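# Swap spare robot arm out of case, broken arm in

## Task

A case stands open on a desk with a spare robot arm inside. A broken robot arm is marked with red tape. Both arms are heavy and unpowered, and their joints swing loosely. Move the spare arm onto the empty desk on the far side of the room from the case. Put the broken arm into the case. At the end both must rest motionless. No part of the spare arm may stick out past a desk edge. The broken arm must sit low enough that the lid could close, though the lid is left open. The task fails if any part of either arm drops freely by more than a few centimetres. It also fails if the case is not upright on its desk at the end, or if the robot falls or ends up tilted. Finish by releasing your grip and moving the robot away.

## Robot and tools

ROBOT. A Rainbow Robotics RB-Y1 runs in a physics simulation. It has a wheeled base with two drive wheels and two rear casters, a bending torso (lower part called the leg), a head, and two 7-joint arms with parallel grippers. The base is 0.66 m long and 0.58 m wide, and its front edge sits 0.10 m ahead of the wheel axle. A bent leg can poke out past that front edge. Loose objects may sometimes get a brief push from outside.

FRAMES. The base frame has its origin on the floor midway between the drive wheels, with x forward, y left and z up. The chest, left_hand and right_hand readouts are given in this frame. Each hand point lies between the finger pads. The fingers point along the hand's -z axis and close along its x axis. Reported hand positions get less accurate at long reach. Odometry is the base frame as it was at scene start. It counts wheel turns only, so wheel slip looks like travel. Heading is positive to the left, from -3.142 to 3.142.

execute_actions. The argument "actions" is a list holding one action, or none. An empty list just reports the state and images. "cameras" picks which images come back: head_camera, left_wrist_camera, right_wrist_camera, or all. Leaving it out, null or ["all"] gives all of them; [] gives none. An action may contain the following keys:
- "base": exactly one command, given as an offset from where the base is now. {"translate_m": d} drives straight d metres, from -3 to 3, forward positive. {"rotate_rad": d} turns in place, from -3.2 to 3.2, left (counter-clockwise from above) positive. The base cannot drive sideways. A move that needs more than 8.667 s is refused.
- "joints": a single dictionary covering both arms, torso and head. It maps joint names to absolute targets, in radians (grippers in metres). Ranges:
  - torso_squat_rad 0 to 1.2 (larger lowers the chest).
  - torso_shift_rad -0.3 to 0.6 (hips forward).
  - torso_pitch_rad -0.2 to 1.4 (bow forward).
  - torso_yaw_rad -1.5 to 1.5 (left positive).
  - Shoulder pitch -2.356 to 2.356. Negative swings the arm forward and up; 0 hangs down.
  - left_shoulder_roll_rad 0 to 3.141 (out to the left). right_shoulder_roll_rad -3.141 to 0 (negative is out to the right).
  - Shoulder yaw -2.094 to 2.094.
  - Elbow -2.617 to 0.01 (negative bends it).
  - Forearm roll -3.141 to 3.141.
  - Wrist pitch -1.57 to 1.919 (negative tips the hand forward).
  - Hand roll -2.705 to 2.705.
  - Grippers 0 to 0.1 m of opening.
  - head_pan_rad -0.523 to 0.523. head_tilt_rad -0.35 to 1.57 (positive looks down).
  Yaw and roll joints of both arms turn the same way: positive means left or counter-clockwise. A joint counts as done within ±0.02 rad; a gripper within ±0.004 m.
- "speeds": caps for this action only. translate_m 0.05 to 0.4 m/s; rotate_rad 0.1 to 1.509 rad/s. The top value is the default.
- "min_time_s": 0.1 to 8 s, the shortest time each arm and head motion may take.
Top joint speeds: arms 1 rad/s (the three wrist joints 1.5), head 1.5, squat and pitch 0.3, shift 0.15, torso yaw 0.6, grippers 0.1 m/s. No action may run past 15 s. A bad key or an out-of-range value gets the whole call refused, and nothing moves. A joint you leave out may keep pushing toward its earlier target.

Torso combined limits: squat+shift <= 1.52; squat-shift+pitch <= 1.57; shift+0.5 pitch-0.4 squat <= 0.7; shift+0.3 pitch-0.5 squat <= 0.39. If a command breaks one, the torso stops short and reports off_target.

wait {seconds 0-10}: lets time pass with no new command, then returns state and images. zoom_image {camera, region [x0,y0,x1,y1] in pixels, at most 504x504}: gives a closer look at that camera's latest image. read_manual: returns licence text only. finished_scene {scene}: ends the current scene for good once the last command has been held. Pass the current scene's number.

RESULT LINES. base_status and joint_status give the outcome per motion:
- done: reached. For the base this only means the wheels turned as commanded, even if they slipped.
- off_target: came to rest short and may still be pushing.
- limit_stop_at_<name>: a built-in limit stopped the motion. limit_stop_at_own_body means the body-collision guard acted before any contact; move the arm and torso apart.
- contact_stop: the joint hit something or could not lift the load.
- time_out: the move ran too long.
- stopped_with_arm: the torso halted because an arm had a contact stop.
contact_stop, time_out and stopped_with_arm stop the whole group and drop its targets. The groups are: the four torso joints; the seven left-arm joints; the seven right-arm joints. After such a stop, back off in a separate action, arms first, then torso. Exception: both hands hold one object and the torso stops at once with nothing in the way. Then resend every arm joint at its current value and repeat the torso command.
"joint command not followed" plus a "cause:" line means an arm's targets were held back to avoid self or arm-to-arm collision; follow its advice. on_its_own describes uncommanded joints, and "held at" gives their target, not their position.

CAUTIONS.
- The base does not stop at furniture and may keep pushing into it.
- A leg pressing on furniture can shove the robot backward unseen.
- Each arm is rated for 3 kg. Heavy loads far ahead of the wheels can tip the robot, and nothing halts that.
- Never let the arms or grippers strike or squeeze each other.
- Contact torque at a joint's load limit causes a 10 s full stop. Limits in N m: shoulders 64.4, elbows 33.1, wrist joints 23, held weight included.
- Holding a load heats motors. MOTOR HOT warns from 65 °C; at 80 °C an OVER-TEMPERATURE FAULT brakes that arm. Resend targets afterwards.
- To grip, command an opening at least 0.005 m narrower than the object; off_target is then normal.
- Support the limp arms so no segment drops. Keep the case upright.
- Fewer and quicker motions and lower arm effort are better.

Each tool is called after "Call:" as name([rows], argument=value, ...), one row to a line, values as JSON.

## Session

Call:
execute_actions(actions=[])

Scene clock: 0.00 s.
base_odometry: x=+0.000 y=+0.000 heading=+0.000 (m, m, rad; odometry frame)
base_status: not commanded
joint_positions: torso_squat_rad=+0.350 torso_shift_rad=+0.000 torso_pitch_rad=+0.000 torso_yaw_rad=-0.001 left_shoulder_pitch_rad=+0.032 left_shoulder_roll_rad=+0.038 left_shoulder_yaw_rad=-0.031 left_elbow_rad=-0.117 left_forearm_roll_rad=+0.041 left_wrist_pitch_rad=+0.007 left_hand_roll_rad=-0.004 left_gripper_m=+0.099 right_shoulder_pitch_rad=-0.007 right_shoulder_roll_rad=-0.019 right_shoulder_yaw_rad=+0.056 right_elbow_rad=-0.172 right_forearm_roll_rad=-0.043 right_wrist_pitch_rad=+0.024 right_hand_roll_rad=-0.009 right_gripper_m=+0.100 head_pan_rad=-0.001 head_tilt_rad=+0.401
joint_status: not commanded
chest: x=-0.2280 y=+0.0002 z=+1.2475 quat_wxyz=(+1.000, +0.000, +0.000, +0.000) (m; base frame)
left_hand: x=-0.1953 y=+0.2471 z=+0.5635 quat_wxyz=(+0.999, +0.017, -0.040, +0.007) (m; base frame)
right_hand: x=-0.1448 y=-0.2304 z=+0.5668 quat_wxyz=(+0.997, -0.006, -0.077, +0.003) (m; base frame)
pictures: head_camera, left_wrist_camera, right_wrist_camera
Images, in order (width x height): head_camera 896x504, left_wrist_camera 644x364, right_wrist_camera 644x364.

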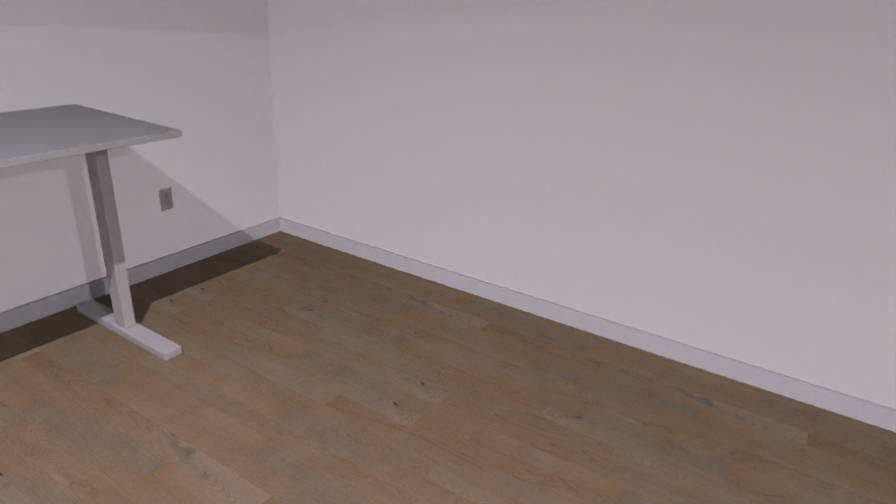

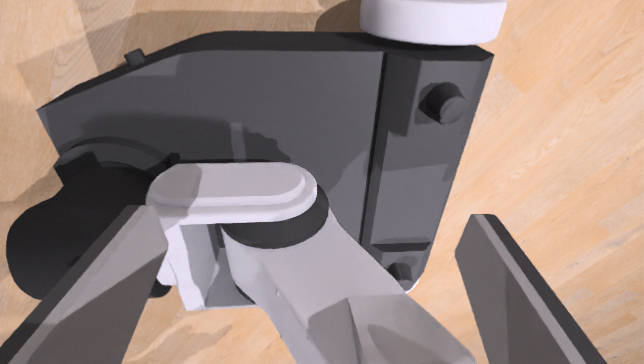

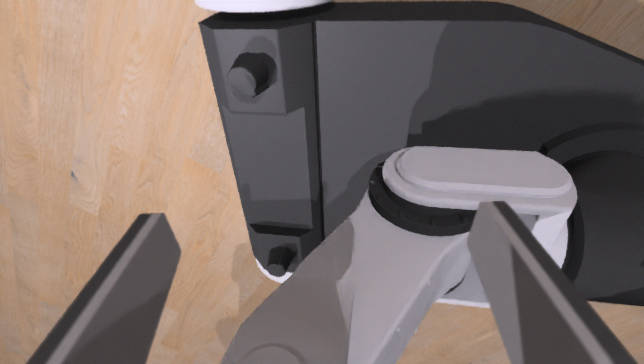

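Call:
execute_actions([
  {"base":{"rotate_rad":1.2}},
], cameras=["head_camera"])

Call:
execute_actions([
  {"base":{"rotate_rad":1.3}},
], cameras=["head_camera"])

Call:
execute_actions([
  {"base":{"rotate_rad":1.3}},
], cameras=["head_camera"])

Scene clock: 9.77 s.
base_odometry: x=+0.000 y=+0.000 heading=+1.199 (m, m, rad; odometry frame)
base_status: done
joint_positions: torso_squat_rad=+0.350 torso_shift_rad=+0.000 torso_pitch_rad=+0.000 torso_yaw_rad=-0.001 left_shoulder_pitch_rad=+0.032 left_shoulder_roll_rad=+0.038 left_shoulder_yaw_rad=-0.031 left_elbow_rad=-0.117 left_forearm_roll_rad=+0.041 left_wrist_pitch_rad=+0.007 left_hand_roll_rad=-0.004 left_gripper_m=+0.099 right_shoulder_pitch_rad=-0.007 right_shoulder_roll_rad=-0.019 right_shoulder_yaw_rad=+0.056 right_elbow_rad=-0.172 right_forearm_roll_rad=-0.043 right_wrist_pitch_rad=+0.024 right_hand_roll_rad=-0.009 right_gripper_m=+0.100 head_pan_rad=-0.001 head_tilt_rad=+0.401
joint_status: not commanded
chest: x=-0.2280 y=+0.0002 z=+1.2475 quat_wxyz=(+1.000, +0.000, +0.000, +0.000) (m; base frame)
left_hand: x=-0.1953 y=+0.2471 z=+0.5635 quat_wxyz=(+0.999, +0.017, -0.040, +0.007) (m; base frame)
right_hand: x=-0.1448 y=-0.2305 z=+0.5668 quat_wxyz=(+0.997, -0.006, -0.077, +0.003) (m; base frame)
pictures: head_camera
Images, in order (width x height): head_camera 896x504.

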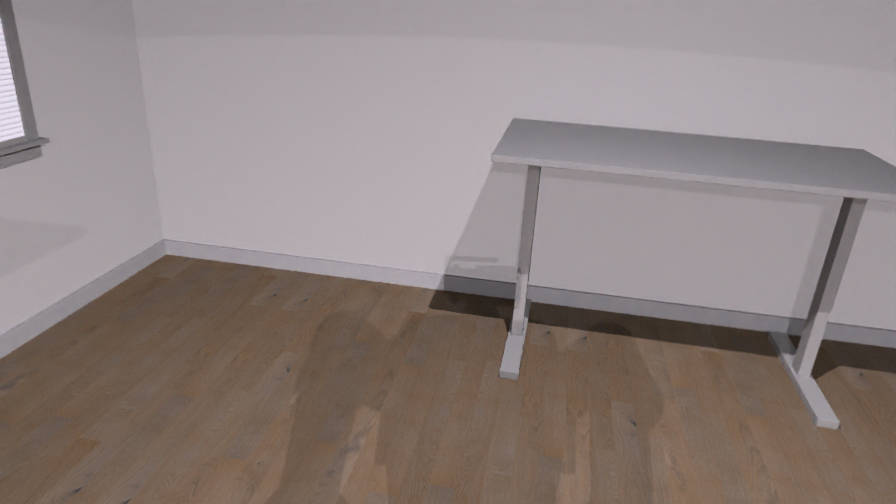

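Scene clock: 13.43 s.
base_odometry: x=+0.000 y=+0.000 heading=+2.499 (m, m, rad; odometry frame)
base_status: done
joint_positions: torso_squat_rad=+0.350 torso_shift_rad=+0.000 torso_pitch_rad=+0.000 torso_yaw_rad=-0.001 left_shoulder_pitch_rad=+0.032 left_shoulder_roll_rad=+0.038 left_shoulder_yaw_rad=-0.031 left_elbow_rad=-0.117 left_forearm_roll_rad=+0.041 left_wrist_pitch_rad=+0.007 left_hand_roll_rad=-0.004 left_gripper_m=+0.099 right_shoulder_pitch_rad=-0.007 right_shoulder_roll_rad=-0.019 right_shoulder_yaw_rad=+0.056 right_elbow_rad=-0.172 right_forearm_roll_rad=-0.043 right_wrist_pitch_rad=+0.024 right_hand_roll_rad=-0.009 right_gripper_m=+0.100 head_pan_rad=-0.001 head_tilt_rad=+0.401
joint_status: not commanded
chest: x=-0.2280 y=+0.0002 z=+1.2475 quat_wxyz=(+1.000, +0.000, +0.000, +0.000) (m; base frame)
left_hand: x=-0.1953 y=+0.2471 z=+0.5635 quat_wxyz=(+0.999, +0.017, -0.040, +0.007) (m; base frame)
right_hand: x=-0.1448 y=-0.2305 z=+0.5668 quat_wxyz=(+0.997, -0.006, -0.077, +0.003) (m; base frame)
pictures: head_camera
Images, in order (width x height): head_camera 896x504.

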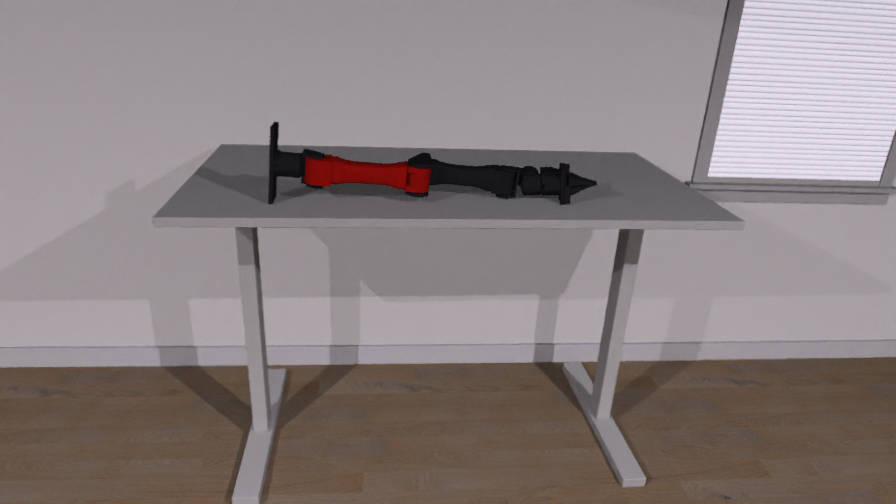

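Scene clock: 17.10 s.
base_odometry: x=+0.000 y=+0.000 heading=-2.485 (m, m, rad; odometry frame)
base_status: done
joint_positions: torso_squat_rad=+0.350 torso_shift_rad=+0.000 torso_pitch_rad=+0.000 torso_yaw_rad=-0.001 left_shoulder_pitch_rad=+0.032 left_shoulder_roll_rad=+0.038 left_shoulder_yaw_rad=-0.031 left_elbow_rad=-0.117 left_forearm_roll_rad=+0.041 left_wrist_pitch_rad=+0.007 left_hand_roll_rad=-0.004 left_gripper_m=+0.099 right_shoulder_pitch_rad=-0.007 right_shoulder_roll_rad=-0.019 right_shoulder_yaw_rad=+0.056 right_elbow_rad=-0.172 right_forearm_roll_rad=-0.043 right_wrist_pitch_rad=+0.024 right_hand_roll_rad=-0.009 right_gripper_m=+0.100 head_pan_rad=-0.001 head_tilt_rad=+0.401
joint_status: not commanded
chest: x=-0.2280 y=+0.0002 z=+1.2475 quat_wxyz=(+1.000, +0.000, +0.000, +0.000) (m; base frame)
left_hand: x=-0.1953 y=+0.2471 z=+0.5635 quat_wxyz=(+0.999, +0.017, -0.040, +0.007) (m; base frame)
right_hand: x=-0.1448 y=-0.2305 z=+0.5668 quat_wxyz=(+0.997, -0.006, -0.077, +0.003) (m; base frame)
pictures: head_camera
Images, in order (width x height): head_camera 896x504.

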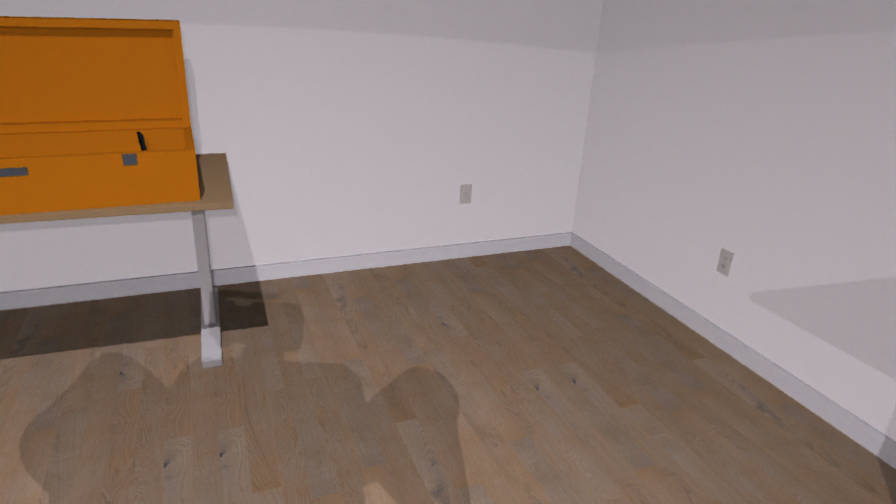

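Call:
execute_actions([
  {"base":{"rotate_rad":0.3},"joints":{"head_pan_rad":0.4}},
], cameras=["head_camera"])

Scene clock: 27.97 s.
base_odometry: x=+0.000 y=+0.000 heading=-2.185 (m, m, rad; odometry frame)
base_status: done
joint_positions: torso_squat_rad=+0.350 torso_shift_rad=+0.000 torso_pitch_rad=+0.000 torso_yaw_rad=-0.001 left_shoulder_pitch_rad=+0.032 left_shoulder_roll_rad=+0.038 left_shoulder_yaw_rad=-0.031 left_elbow_rad=-0.117 left_forearm_roll_rad=+0.041 left_wrist_pitch_rad=+0.007 left_hand_roll_rad=-0.004 left_gripper_m=+0.099 right_shoulder_pitch_rad=-0.007 right_shoulder_roll_rad=-0.019 right_shoulder_yaw_rad=+0.056 right_elbow_rad=-0.172 right_forearm_roll_rad=-0.043 right_wrist_pitch_rad=+0.024 right_hand_roll_rad=-0.009 right_gripper_m=+0.100 head_pan_rad=+0.400 head_tilt_rad=+0.401
joint_status: all done
chest: x=-0.2280 y=+0.0002 z=+1.2475 quat_wxyz=(+1.000, +0.000, +0.000, +0.000) (m; base frame)
left_hand: x=-0.1953 y=+0.2471 z=+0.5635 quat_wxyz=(+0.999, +0.017, -0.040, +0.007) (m; base frame)
right_hand: x=-0.1448 y=-0.2305 z=+0.5668 quat_wxyz=(+0.997, -0.006, -0.077, +0.003) (m; base frame)
pictures: head_camera
Images, in order (width x height): head_camera 896x504.

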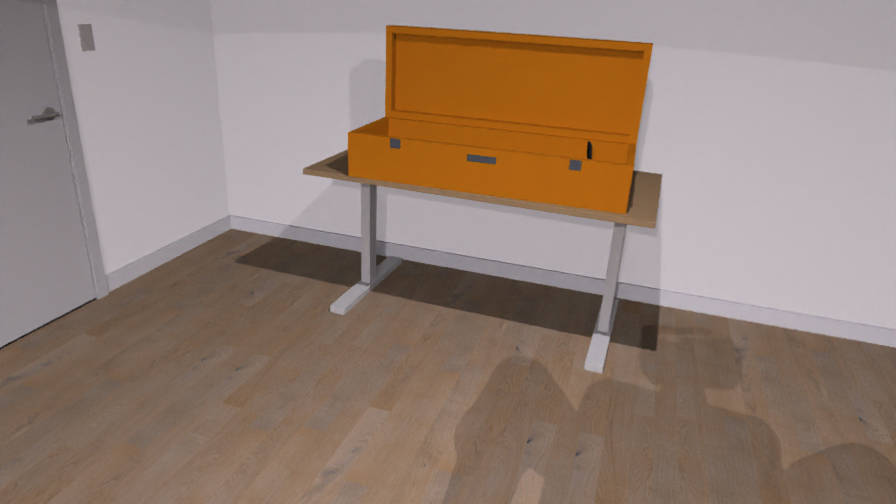

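Call:
execute_actions([
  {"base":{"rotate_rad":0.535},"joints":{"head_pan_rad":0}},
], cameras=[])

Call:
execute_actions([
  {"base":{"translate_m":1.86},"joints":{"torso_squat_rad":0.1,"torso_pitch_rad":0.3}},
], cameras=[])

Call:
execute_actions([
  {"base":{"rotate_rad":-0.535},"joints":{"head_tilt_rad":0.5}},
], cameras=["head_camera"])

Scene clock: 70.83 s.
base_odometry: x=+0.000 y=+0.000 heading=-1.651 (m, m, rad; odometry frame)
base_status: done
joint_positions: torso_squat_rad=+0.350 torso_shift_rad=+0.000 torso_pitch_rad=+0.000 torso_yaw_rad=-0.001 left_shoulder_pitch_rad=+0.032 left_shoulder_roll_rad=+0.038 left_shoulder_yaw_rad=-0.031 left_elbow_rad=-0.117 left_forearm_roll_rad=+0.041 left_wrist_pitch_rad=+0.007 left_hand_roll_rad=-0.004 left_gripper_m=+0.099 right_shoulder_pitch_rad=-0.007 right_shoulder_roll_rad=-0.020 right_shoulder_yaw_rad=+0.056 right_elbow_rad=-0.172 right_forearm_roll_rad=-0.043 right_wrist_pitch_rad=+0.024 right_hand_roll_rad=-0.009 right_gripper_m=+0.100 head_pan_rad=+0.000 head_tilt_rad=+0.401
joint_status: all done
chest: x=-0.2280 y=+0.0002 z=+1.2475 quat_wxyz=(+1.000, +0.000, +0.000, +0.000) (m; base frame)
left_hand: x=-0.1953 y=+0.2471 z=+0.5635 quat_wxyz=(+0.999, +0.017, -0.040, +0.007) (m; base frame)
right_hand: x=-0.1448 y=-0.2305 z=+0.5668 quat_wxyz=(+0.997, -0.006, -0.077, +0.003) (m; base frame)
pictures: none
No camera images: the call's "cameras" was empty. Leave "cameras" out to get every camera's image.

Scene clock: 77.00 s.
base_odometry: x=-0.147 y=-1.854 heading=-1.650 (m, m, rad; odometry frame)
base_status: done
joint_positions: torso_squat_rad=+0.100 torso_shift_rad=+0.000 torso_pitch_rad=+0.300 torso_yaw_rad=-0.001 left_shoulder_pitch_rad=+0.032 left_shoulder_roll_rad=+0.038 left_shoulder_yaw_rad=-0.031 left_elbow_rad=-0.117 left_forearm_roll_rad=+0.041 left_wrist_pitch_rad=+0.007 left_hand_roll_rad=-0.004 left_gripper_m=+0.099 right_shoulder_pitch_rad=-0.007 right_shoulder_roll_rad=-0.020 right_shoulder_yaw_rad=+0.056 right_elbow_rad=-0.172 right_forearm_roll_rad=-0.043 right_wrist_pitch_rad=+0.024 right_hand_roll_rad=-0.009 right_gripper_m=+0.100 head_pan_rad=+0.000 head_tilt_rad=+0.401
joint_status: all done
chest: x=-0.1363 y=+0.0002 z=+1.2726 quat_wxyz=(+0.989, +0.000, +0.149, +0.000) (m; base frame)
left_hand: x=-0.3074 y=+0.2471 z=+0.6095 quat_wxyz=(+0.994, +0.018, +0.110, +0.004) (m; base frame)
right_hand: x=-0.2583 y=-0.2305 z=+0.5978 quat_wxyz=(+0.997, -0.005, +0.073, +0.004) (m; base frame)
pictures: none
No camera images: the call's "cameras" was empty. Leave "cameras" out to get every camera's image.

Scene clock: 79.63 s.
base_odometry: x=-0.147 y=-1.854 heading=-2.184 (m, m, rad; odometry frame)
base_status: done
joint_positions: torso_squat_rad=+0.100 torso_shift_rad=+0.000 torso_pitch_rad=+0.300 torso_yaw_rad=-0.001 left_shoulder_pitch_rad=+0.032 left_shoulder_roll_rad=+0.038 left_shoulder_yaw_rad=-0.031 left_elbow_rad=-0.117 left_forearm_roll_rad=+0.041 left_wrist_pitch_rad=+0.007 left_hand_roll_rad=-0.004 left_gripper_m=+0.099 right_shoulder_pitch_rad=-0.007 right_shoulder_roll_rad=-0.020 right_shoulder_yaw_rad=+0.056 right_elbow_rad=-0.172 right_forearm_roll_rad=-0.043 right_wrist_pitch_rad=+0.024 right_hand_roll_rad=-0.009 right_gripper_m=+0.100 head_pan_rad=+0.000 head_tilt_rad=+0.500
joint_status: all done
chest: x=-0.1363 y=+0.0003 z=+1.2726 quat_wxyz=(+0.989, -0.001, +0.149, +0.000) (m; base frame)
left_hand: x=-0.3075 y=+0.2471 z=+0.6095 quat_wxyz=(+0.994, +0.017, +0.110, +0.004) (m; base frame)
right_hand: x=-0.2584 y=-0.2305 z=+0.5978 quat_wxyz=(+0.997, -0.005, +0.073, +0.004) (m; base frame)
pictures: head_camera
Images, in order (width x height): head_camera 896x504.

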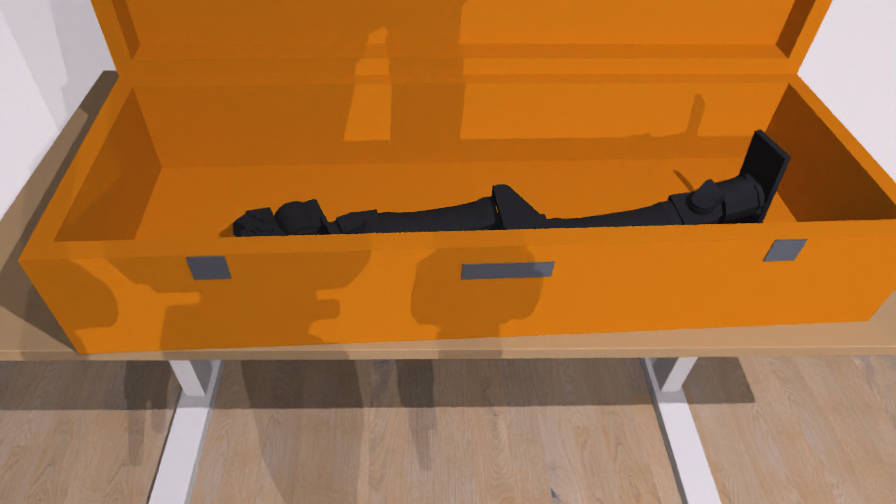

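Call:
execute_actions([
  {"base":{"translate_m":-0.2},"joints":{"torso_squat_rad":0,"left_shoulder_pitch_rad":-1.571,"left_shoulder_roll_rad":0.85,"left_shoulder_yaw_rad":-1.571,"left_elbow_rad":-1.0,"left_forearm_roll_rad":1.73,"left_wrist_pitch_rad":1.14,"left_hand_roll_rad":0.52,"right_shoulder_pitch_rad":-1.571,"right_shoulder_roll_rad":-0.85,"right_shoulder_yaw_rad":1.571,"right_elbow_rad":-1.0,"right_forearm_roll_rad":-1.73,"right_wrist_pitch_rad":1.14,"right_hand_roll_rad":-0.52},"min_time_s":2.5},
], cameras=["head_camera"])

Scene clock: 139.00 s.
base_odometry: x=-0.032 y=-1.691 heading=-2.186 (m, m, rad; odometry frame)
base_status: done
joint_positions: torso_squat_rad=+0.000 torso_shift_rad=+0.000 torso_pitch_rad=+0.300 torso_yaw_rad=-0.001 left_shoulder_pitch_rad=-1.571 left_shoulder_roll_rad=+0.850 left_shoulder_yaw_rad=-1.571 left_elbow_rad=-1.000 left_forearm_roll_rad=+1.730 left_wrist_pitch_rad=+1.140 left_hand_roll_rad=+0.520 left_gripper_m=+0.099 right_shoulder_pitch_rad=-1.571 right_shoulder_roll_rad=-0.850 right_shoulder_yaw_rad=+1.570 right_elbow_rad=-1.000 right_forearm_roll_rad=-1.730 right_wrist_pitch_rad=+1.140 right_hand_roll_rad=-0.520 right_gripper_m=+0.100 head_pan_rad=+0.000 head_tilt_rad=+0.500
joint_status: all done
chest: x=-0.1364 y=+0.0003 z=+1.2761 quat_wxyz=(+0.989, -0.001, +0.149, +0.000) (m; base frame)
left_hand: x=+0.3634 y=+0.2290 z=+0.9783 quat_wxyz=(+1.000, -0.001, -0.001, +0.001) (m; base frame)
right_hand: x=+0.3633 y=-0.2297 z=+0.9791 quat_wxyz=(+1.000, +0.000, -0.002, -0.001) (m; base frame)
pictures: head_camera
Images, in order (width x height): head_camera 896x504.

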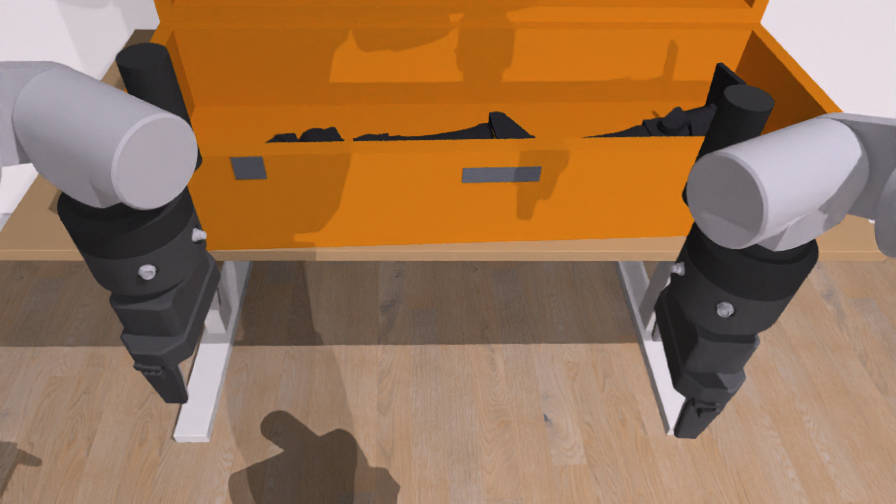

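Call:
execute_actions([
  {"joints":{"torso_pitch_rad":0.15,"head_tilt_rad":0.95}},
], cameras=[])

Call:
execute_actions([
  {"base":{"translate_m":0.6}},
])

Scene clock: 149.93 s.
base_odometry: x=-0.032 y=-1.691 heading=-2.186 (m, m, rad; odometry frame)
base_status: not commanded
joint_positions: torso_squat_rad=+0.000 torso_shift_rad=+0.000 torso_pitch_rad=+0.150 torso_yaw_rad=-0.001 left_shoulder_pitch_rad=-1.571 left_shoulder_roll_rad=+0.850 left_shoulder_yaw_rad=-1.571 left_elbow_rad=-1.000 left_forearm_roll_rad=+1.730 left_wrist_pitch_rad=+1.140 left_hand_roll_rad=+0.520 left_gripper_m=+0.099 right_shoulder_pitch_rad=-1.571 right_shoulder_roll_rad=-0.850 right_shoulder_yaw_rad=+1.570 right_elbow_rad=-1.000 right_forearm_roll_rad=-1.730 right_wrist_pitch_rad=+1.140 right_hand_roll_rad=-0.520 right_gripper_m=+0.100 head_pan_rad=+0.000 head_tilt_rad=+0.950
joint_status: all done
chest: x=-0.1817 y=+0.0003 z=+1.2865 quat_wxyz=(+0.997, +0.000, +0.075, +0.000) (m; base frame)
left_hand: x=+0.3570 y=+0.2290 z=+1.0667 quat_wxyz=(+0.997, -0.001, -0.076, +0.001) (m; base frame)
right_hand: x=+0.3568 y=-0.2297 z=+1.0675 quat_wxyz=(+0.997, +0.000, -0.077, -0.001) (m; base frame)
pictures: none
No camera images: the call's "cameras" was empty. Leave "cameras" out to get every camera's image.

Scene clock: 152.83 s.
base_odometry: x=-0.378 y=-2.181 heading=-2.187 (m, m, rad; odometry frame)
base_status: done
joint_positions: torso_squat_rad=+0.000 torso_shift_rad=+0.000 torso_pitch_rad=+0.150 torso_yaw_rad=-0.001 left_shoulder_pitch_rad=-1.571 left_shoulder_roll_rad=+0.850 left_shoulder_yaw_rad=-1.571 left_elbow_rad=-1.000 left_forearm_roll_rad=+1.730 left_wrist_pitch_rad=+1.140 left_hand_roll_rad=+0.520 left_gripper_m=+0.099 right_shoulder_pitch_rad=-1.571 right_shoulder_roll_rad=-0.850 right_shoulder_yaw_rad=+1.571 right_elbow_rad=-1.000 right_forearm_roll_rad=-1.730 right_wrist_pitch_rad=+1.140 right_hand_roll_rad=-0.520 right_gripper_m=+0.100 head_pan_rad=+0.000 head_tilt_rad=+0.950
joint_status: not commanded
chest: x=-0.1815 y=+0.0003 z=+1.2864 quat_wxyz=(+0.997, +0.000, +0.075, +0.000) (m; base frame)
left_hand: x=+0.3571 y=+0.2290 z=+1.0666 quat_wxyz=(+0.997, -0.001, -0.076, +0.001) (m; base frame)
right_hand: x=+0.3570 y=-0.2297 z=+1.0674 quat_wxyz=(+0.997, +0.000, -0.076, -0.001) (m; base frame)
pictures: head_camera, left_wrist_camera, right_wrist_camera
Images, in order (width x height): head_camera 896x504, left_wrist_camera 644x364, right_wrist_camera 644x364.

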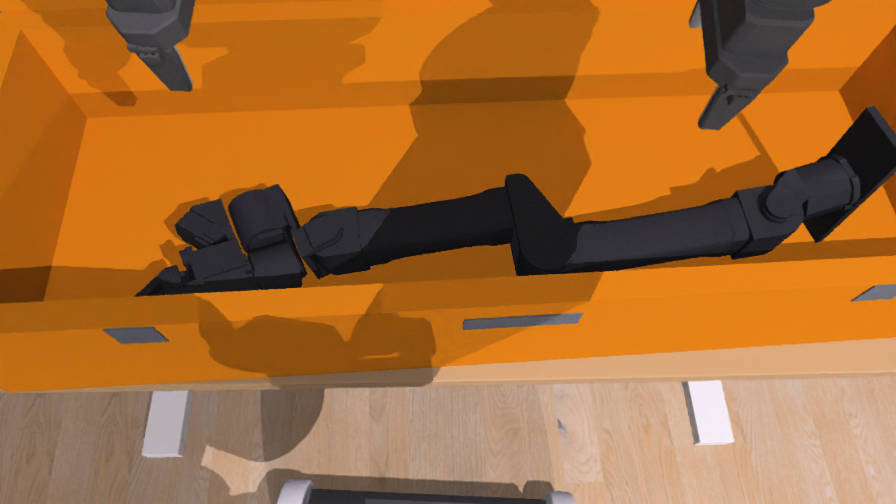

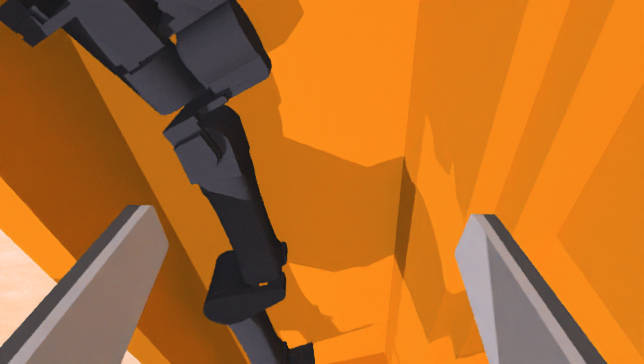

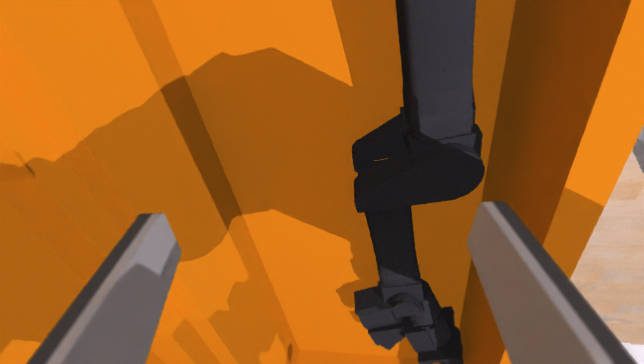

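Call:
execute_actions([
  {"base":{"rotate_rad":0.3},"joints":{"left_shoulder_roll_rad":0.755,"left_forearm_roll_rad":1.686,"left_wrist_pitch_rad":1.128,"left_hand_roll_rad":0.82,"right_shoulder_roll_rad":-0.755,"right_forearm_roll_rad":-1.686,"right_wrist_pitch_rad":1.128,"right_hand_roll_rad":-0.42}},
], cameras=[])

Call:
execute_actions([
  {"base":{"translate_m":-0.39}},
], cameras=[])

Call:
execute_actions([
  {"base":{"rotate_rad":-0.3}},
], cameras=[])

Call:
execute_actions([
  {"base":{"translate_m":0.315}},
], cameras=[])

Call:
execute_actions([
  {"joints":{"torso_pitch_rad":0.3,"head_tilt_rad":0.8}},
])

Scene clock: 197.43 s.
base_odometry: x=-0.378 y=-2.180 heading=-1.887 (m, m, rad; odometry frame)
base_status: done
joint_positions: torso_squat_rad=+0.000 torso_shift_rad=+0.000 torso_pitch_rad=+0.150 torso_yaw_rad=-0.001 left_shoulder_pitch_rad=-1.571 left_shoulder_roll_rad=+0.755 left_shoulder_yaw_rad=-1.571 left_elbow_rad=-1.000 left_forearm_roll_rad=+1.686 left_wrist_pitch_rad=+1.128 left_hand_roll_rad=+0.820 left_gripper_m=+0.099 right_shoulder_pitch_rad=-1.571 right_shoulder_roll_rad=-0.755 right_shoulder_yaw_rad=+1.571 right_elbow_rad=-1.000 right_forearm_roll_rad=-1.686 right_wrist_pitch_rad=+1.128 right_hand_roll_rad=-0.420 right_gripper_m=+0.100 head_pan_rad=+0.000 head_tilt_rad=+0.950
joint_status: all done
chest: x=-0.1815 y=+0.0002 z=+1.2864 quat_wxyz=(+0.997, +0.000, +0.075, +0.000) (m; base frame)
left_hand: x=+0.3531 y=+0.1848 z=+1.0509 quat_wxyz=(+0.992, -0.008, -0.075, +0.098) (m; base frame)
right_hand: x=+0.3530 y=-0.1857 z=+1.0515 quat_wxyz=(+0.992, -0.008, -0.075, +0.100) (m; base frame)
pictures: none
No camera images: the call's "cameras" was empty. Leave "cameras" out to get every camera's image.

Scene clock: 199.80 s.
base_odometry: x=-0.257 y=-1.810 heading=-1.886 (m, m, rad; odometry frame)
base_status: done
joint_positions: torso_squat_rad=+0.000 torso_shift_rad=+0.000 torso_pitch_rad=+0.150 torso_yaw_rad=-0.001 left_shoulder_pitch_rad=-1.571 left_shoulder_roll_rad=+0.755 left_shoulder_yaw_rad=-1.571 left_elbow_rad=-1.000 left_forearm_roll_rad=+1.686 left_wrist_pitch_rad=+1.128 left_hand_roll_rad=+0.820 left_gripper_m=+0.099 right_shoulder_pitch_rad=-1.571 right_shoulder_roll_rad=-0.755 right_shoulder_yaw_rad=+1.571 right_elbow_rad=-1.000 right_forearm_roll_rad=-1.686 right_wrist_pitch_rad=+1.128 right_hand_roll_rad=-0.420 right_gripper_m=+0.100 head_pan_rad=+0.000 head_tilt_rad=+0.950
joint_status: not commanded
chest: x=-0.1817 y=+0.0002 z=+1.2865 quat_wxyz=(+0.997, +0.000, +0.075, +0.000) (m; base frame)
left_hand: x=+0.3531 y=+0.1848 z=+1.0510 quat_wxyz=(+0.992, -0.008, -0.075, +0.098) (m; base frame)
right_hand: x=+0.3530 y=-0.1856 z=+1.0517 quat_wxyz=(+0.992, -0.008, -0.076, +0.100) (m; base frame)
pictures: none
No camera images: the call's "cameras" was empty. Leave "cameras" out to get every camera's image.

Scene clock: 201.67 s.
base_odometry: x=-0.257 y=-1.810 heading=-2.185 (m, m, rad; odometry frame)
base_status: done
joint_positions: torso_squat_rad=+0.000 torso_shift_rad=+0.000 torso_pitch_rad=+0.150 torso_yaw_rad=-0.001 left_shoulder_pitch_rad=-1.571 left_shoulder_roll_rad=+0.755 left_shoulder_yaw_rad=-1.571 left_elbow_rad=-1.000 left_forearm_roll_rad=+1.686 left_wrist_pitch_rad=+1.128 left_hand_roll_rad=+0.820 left_gripper_m=+0.099 right_shoulder_pitch_rad=-1.571 right_shoulder_roll_rad=-0.755 right_shoulder_yaw_rad=+1.571 right_elbow_rad=-1.000 right_forearm_roll_rad=-1.686 right_wrist_pitch_rad=+1.128 right_hand_roll_rad=-0.420 right_gripper_m=+0.100 head_pan_rad=+0.000 head_tilt_rad=+0.950
joint_status: not commanded
chest: x=-0.1817 y=+0.0002 z=+1.2865 quat_wxyz=(+0.997, +0.000, +0.075, +0.000) (m; base frame)
left_hand: x=+0.3531 y=+0.1848 z=+1.0510 quat_wxyz=(+0.992, -0.008, -0.075, +0.098) (m; base frame)
right_hand: x=+0.3530 y=-0.1856 z=+1.0517 quat_wxyz=(+0.992, -0.008, -0.076, +0.100) (m; base frame)
pictures: none
No camera images: the call's "cameras" was empty. Leave "cameras" out to get every camera's image.

Scene clock: 204.00 s.
base_odometry: x=-0.438 y=-2.067 heading=-2.185 (m, m, rad; odometry frame)
base_status: done
joint_positions: torso_squat_rad=+0.000 torso_shift_rad=+0.000 torso_pitch_rad=+0.150 torso_yaw_rad=-0.001 left_shoulder_pitch_rad=-1.571 left_shoulder_roll_rad=+0.755 left_shoulder_yaw_rad=-1.571 left_elbow_rad=-1.000 left_forearm_roll_rad=+1.686 left_wrist_pitch_rad=+1.128 left_hand_roll_rad=+0.820 left_gripper_m=+0.099 right_shoulder_pitch_rad=-1.571 right_shoulder_roll_rad=-0.755 right_shoulder_yaw_rad=+1.571 right_elbow_rad=-1.000 right_forearm_roll_rad=-1.686 right_wrist_pitch_rad=+1.128 right_hand_roll_rad=-0.420 right_gripper_m=+0.100 head_pan_rad=+0.000 head_tilt_rad=+0.950
joint_status: not commanded
chest: x=-0.1815 y=+0.0002 z=+1.2864 quat_wxyz=(+0.997, +0.000, +0.075, +0.000) (m; base frame)
left_hand: x=+0.3531 y=+0.1848 z=+1.0509 quat_wxyz=(+0.992, -0.008, -0.075, +0.098) (m; base frame)
right_hand: x=+0.3531 y=-0.1856 z=+1.0515 quat_wxyz=(+0.992, -0.008, -0.075, +0.100) (m; base frame)
pictures: none
No camera images: the call's "cameras" was empty. Leave "cameras" out to get every camera's image.

Scene clock: 205.30 s.
base_odometry: x=-0.438 y=-2.067 heading=-2.186 (m, m, rad; odometry frame)
base_status: not commanded
joint_positions: torso_squat_rad=+0.000 torso_shift_rad=+0.000 torso_pitch_rad=+0.300 torso_yaw_rad=-0.001 left_shoulder_pitch_rad=-1.571 left_shoulder_roll_rad=+0.755 left_shoulder_yaw_rad=-1.571 left_elbow_rad=-1.000 left_forearm_roll_rad=+1.686 left_wrist_pitch_rad=+1.128 left_hand_roll_rad=+0.820 left_gripper_m=+0.099 right_shoulder_pitch_rad=-1.571 right_shoulder_roll_rad=-0.755 right_shoulder_yaw_rad=+1.571 right_elbow_rad=-1.000 right_forearm_roll_rad=-1.686 right_wrist_pitch_rad=+1.128 right_hand_roll_rad=-0.420 right_gripper_m=+0.100 head_pan_rad=+0.000 head_tilt_rad=+0.800
joint_status: all done
chest: x=-0.1363 y=+0.0002 z=+1.2761 quat_wxyz=(+0.989, +0.000, +0.149, +0.000) (m; base frame)
left_hand: x=+0.3572 y=+0.1848 z=+0.9633 quat_wxyz=(+0.995, +0.000, -0.001, +0.099) (m; base frame)
right_hand: x=+0.3572 y=-0.1856 z=+0.9639 quat_wxyz=(+0.995, -0.001, -0.001, +0.100) (m; base frame)
pictures: head_camera, left_wrist_camera, right_wrist_camera
Images, in order (width x height): head_camera 896x504, left_wrist_camera 644x364, right_wrist_camera 644x364.

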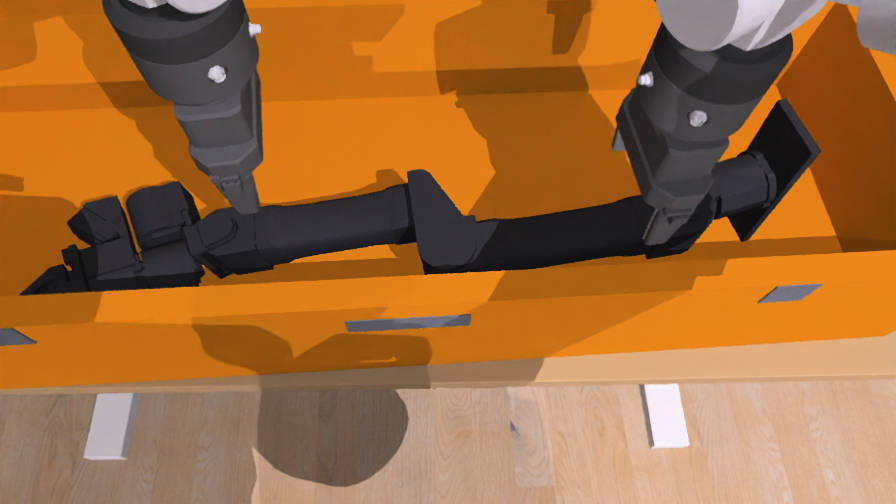

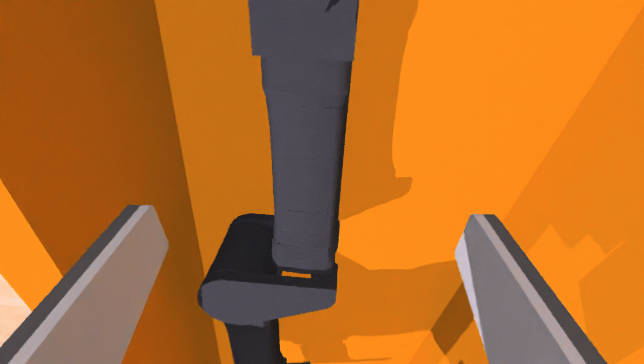

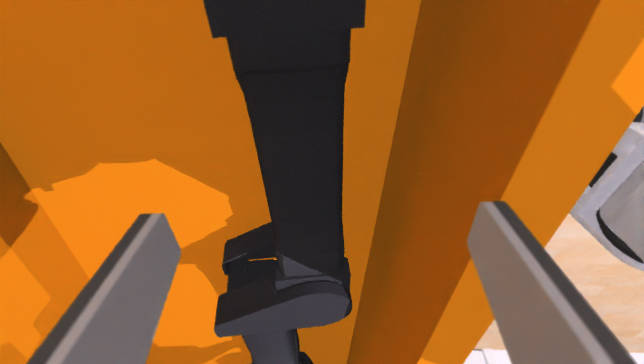

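Call:
execute_actions([
  {"joints":{"torso_squat_rad":0.5}},
])

Scene clock: 214.10 s.
base_odometry: x=-0.438 y=-2.067 heading=-2.186 (m, m, rad; odometry frame)
base_status: not commanded
joint_positions: torso_squat_rad=+0.500 torso_shift_rad=+0.000 torso_pitch_rad=+0.300 torso_yaw_rad=-0.001 left_shoulder_pitch_rad=-1.571 left_shoulder_roll_rad=+0.755 left_shoulder_yaw_rad=-1.571 left_elbow_rad=-1.000 left_forearm_roll_rad=+1.686 left_wrist_pitch_rad=+1.128 left_hand_roll_rad=+0.820 left_gripper_m=+0.099 right_shoulder_pitch_rad=-1.571 right_shoulder_roll_rad=-0.755 right_shoulder_yaw_rad=+1.571 right_elbow_rad=-1.000 right_forearm_roll_rad=-1.686 right_wrist_pitch_rad=+1.128 right_hand_roll_rad=-0.420 right_gripper_m=+0.100 head_pan_rad=+0.000 head_tilt_rad=+0.800
joint_status: all done
chest: x=-0.1364 y=+0.0002 z=+1.1904 quat_wxyz=(+0.989, +0.000, +0.149, +0.000) (m; base frame)
left_hand: x=+0.3571 y=+0.1848 z=+0.8777 quat_wxyz=(+0.995, +0.000, -0.001, +0.099) (m; base frame)
right_hand: x=+0.3571 y=-0.1856 z=+0.8783 quat_wxyz=(+0.995, -0.001, -0.001, +0.100) (m; base frame)
pictures: head_camera, left_wrist_camera, right_wrist_camera
Images, in order (width x height): head_camera 896x504, left_wrist_camera 644x364, right_wrist_camera 644x364.

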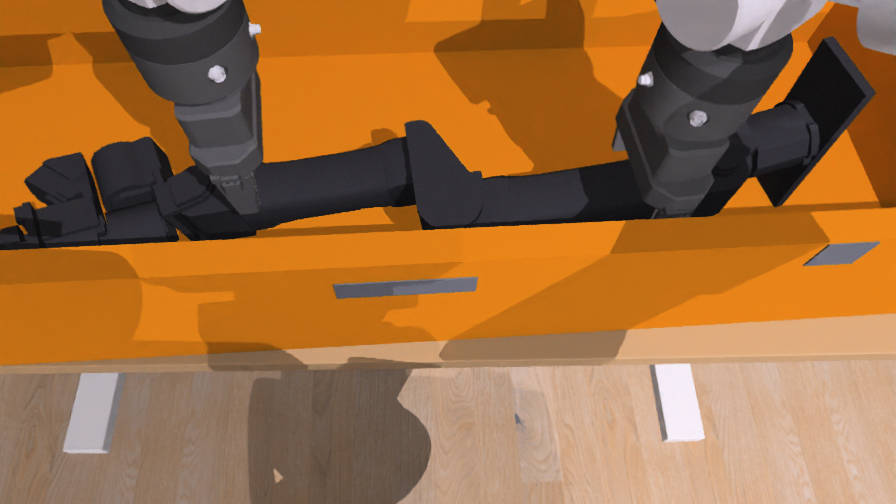

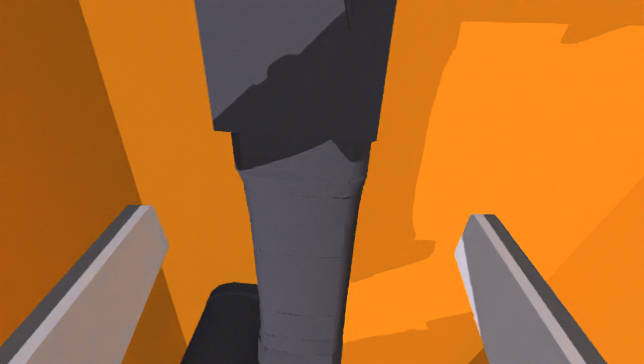

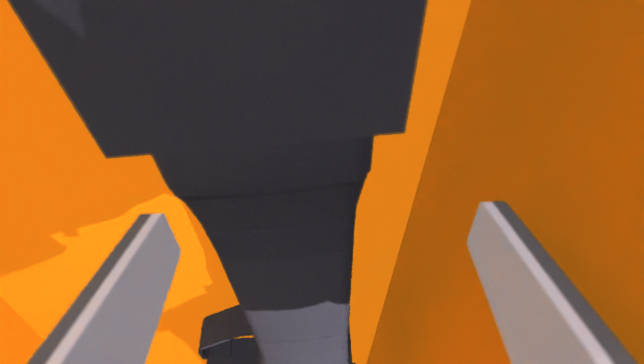

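Call:
execute_actions([
  {"joints":{"right_elbow_rad":-0.9,"right_shoulder_roll_rad":-0.655,"left_shoulder_roll_rad":0.705,"left_hand_roll_rad":0.87,"left_forearm_roll_rad":1.663,"left_wrist_pitch_rad":1.122},"min_time_s":1},
])

Scene clock: 227.80 s.
base_odometry: x=-0.438 y=-2.067 heading=-2.186 (m, m, rad; odometry frame)
base_status: not commanded
joint_positions: torso_squat_rad=+0.500 torso_shift_rad=+0.000 torso_pitch_rad=+0.300 torso_yaw_rad=-0.001 left_shoulder_pitch_rad=-1.571 left_shoulder_roll_rad=+0.705 left_shoulder_yaw_rad=-1.571 left_elbow_rad=-1.000 left_forearm_roll_rad=+1.663 left_wrist_pitch_rad=+1.122 left_hand_roll_rad=+0.870 left_gripper_m=+0.099 right_shoulder_pitch_rad=-1.571 right_shoulder_roll_rad=-0.655 right_shoulder_yaw_rad=+1.571 right_elbow_rad=-0.900 right_forearm_roll_rad=-1.686 right_wrist_pitch_rad=+1.128 right_hand_roll_rad=-0.420 right_gripper_m=+0.100 head_pan_rad=+0.000 head_tilt_rad=+0.800
joint_status: all done
chest: x=-0.1364 y=+0.0002 z=+1.1904 quat_wxyz=(+0.989, +0.000, +0.149, +0.000) (m; base frame)
left_hand: x=+0.3523 y=+0.1615 z=+0.8704 quat_wxyz=(+0.995, -0.001, -0.001, +0.096) (m; base frame)
right_hand: x=+0.3608 y=-0.1604 z=+0.8675 quat_wxyz=(+0.995, -0.001, -0.001, +0.100) (m; base frame)
pictures: head_camera, left_wrist_camera, right_wrist_camera
Images, in order (width x height): head_camera 896x504, left_wrist_camera 644x364, right_wrist_camera 644x364.

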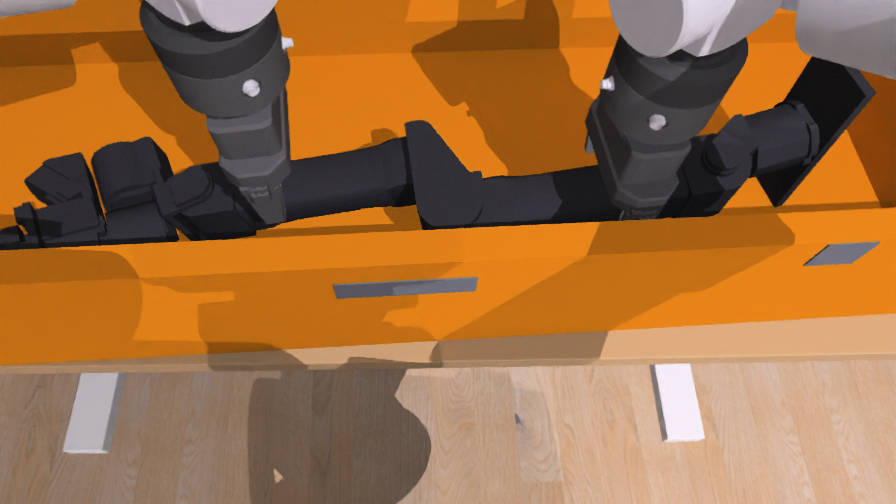

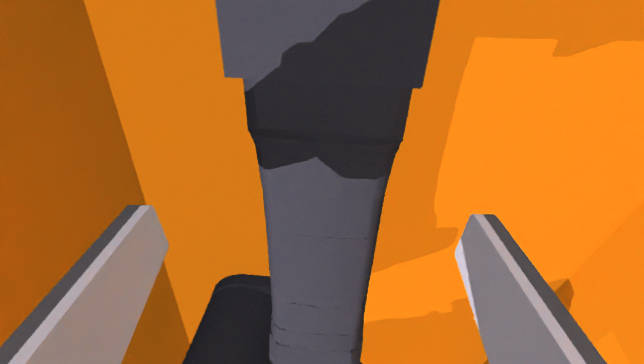

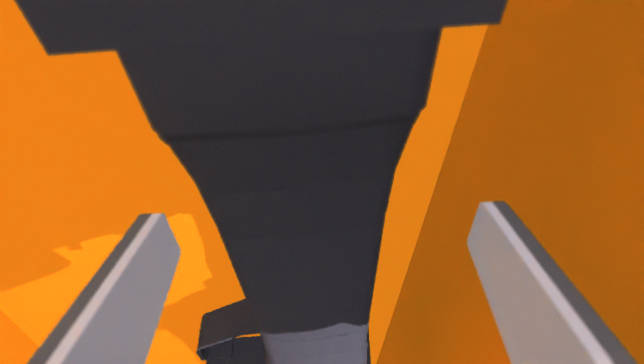

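Call:
execute_actions([
  {"joints":{"torso_squat_rad":0.61,"left_shoulder_pitch_rad":-1.52,"left_wrist_pitch_rad":1.08},"min_time_s":1},
])

Scene clock: 236.97 s.
base_odometry: x=-0.438 y=-2.067 heading=-2.186 (m, m, rad; odometry frame)
base_status: not commanded
joint_positions: torso_squat_rad=+0.610 torso_shift_rad=+0.000 torso_pitch_rad=+0.300 torso_yaw_rad=-0.001 left_shoulder_pitch_rad=-1.520 left_shoulder_roll_rad=+0.705 left_shoulder_yaw_rad=-1.571 left_elbow_rad=-1.000 left_forearm_roll_rad=+1.663 left_wrist_pitch_rad=+1.080 left_hand_roll_rad=+0.870 left_gripper_m=+0.099 right_shoulder_pitch_rad=-1.571 right_shoulder_roll_rad=-0.655 right_shoulder_yaw_rad=+1.571 right_elbow_rad=-0.900 right_forearm_roll_rad=-1.686 right_wrist_pitch_rad=+1.128 right_hand_roll_rad=-0.420 right_gripper_m=+0.100 head_pan_rad=+0.000 head_tilt_rad=+0.800
joint_status: all done
chest: x=-0.1364 y=+0.0002 z=+1.1499 quat_wxyz=(+0.989, +0.000, +0.149, +0.000) (m; base frame)
left_hand: x=+0.3414 y=+0.1652 z=+0.8076 quat_wxyz=(+0.994, -0.010, +0.008, +0.105) (m; base frame)
right_hand: x=+0.3608 y=-0.1604 z=+0.8270 quat_wxyz=(+0.995, -0.001, -0.001, +0.100) (m; base frame)
pictures: head_camera, left_wrist_camera, right_wrist_camera
Images, in order (width x height): head_camera 896x504, left_wrist_camera 644x364, right_wrist_camera 644x364.

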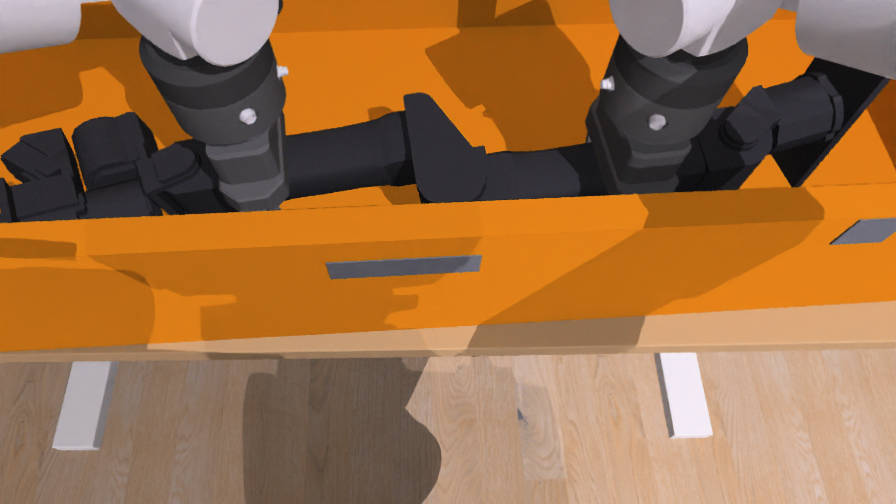

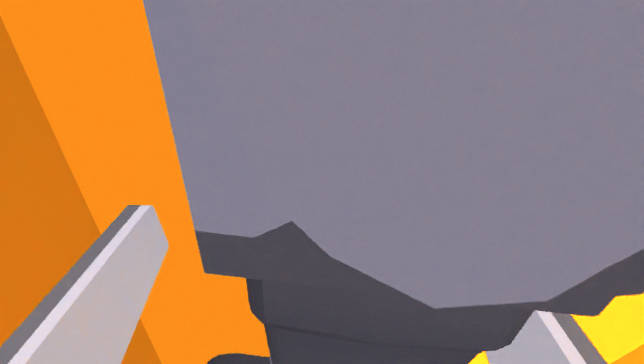

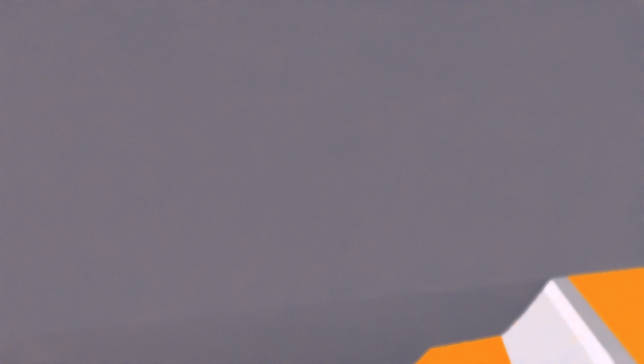

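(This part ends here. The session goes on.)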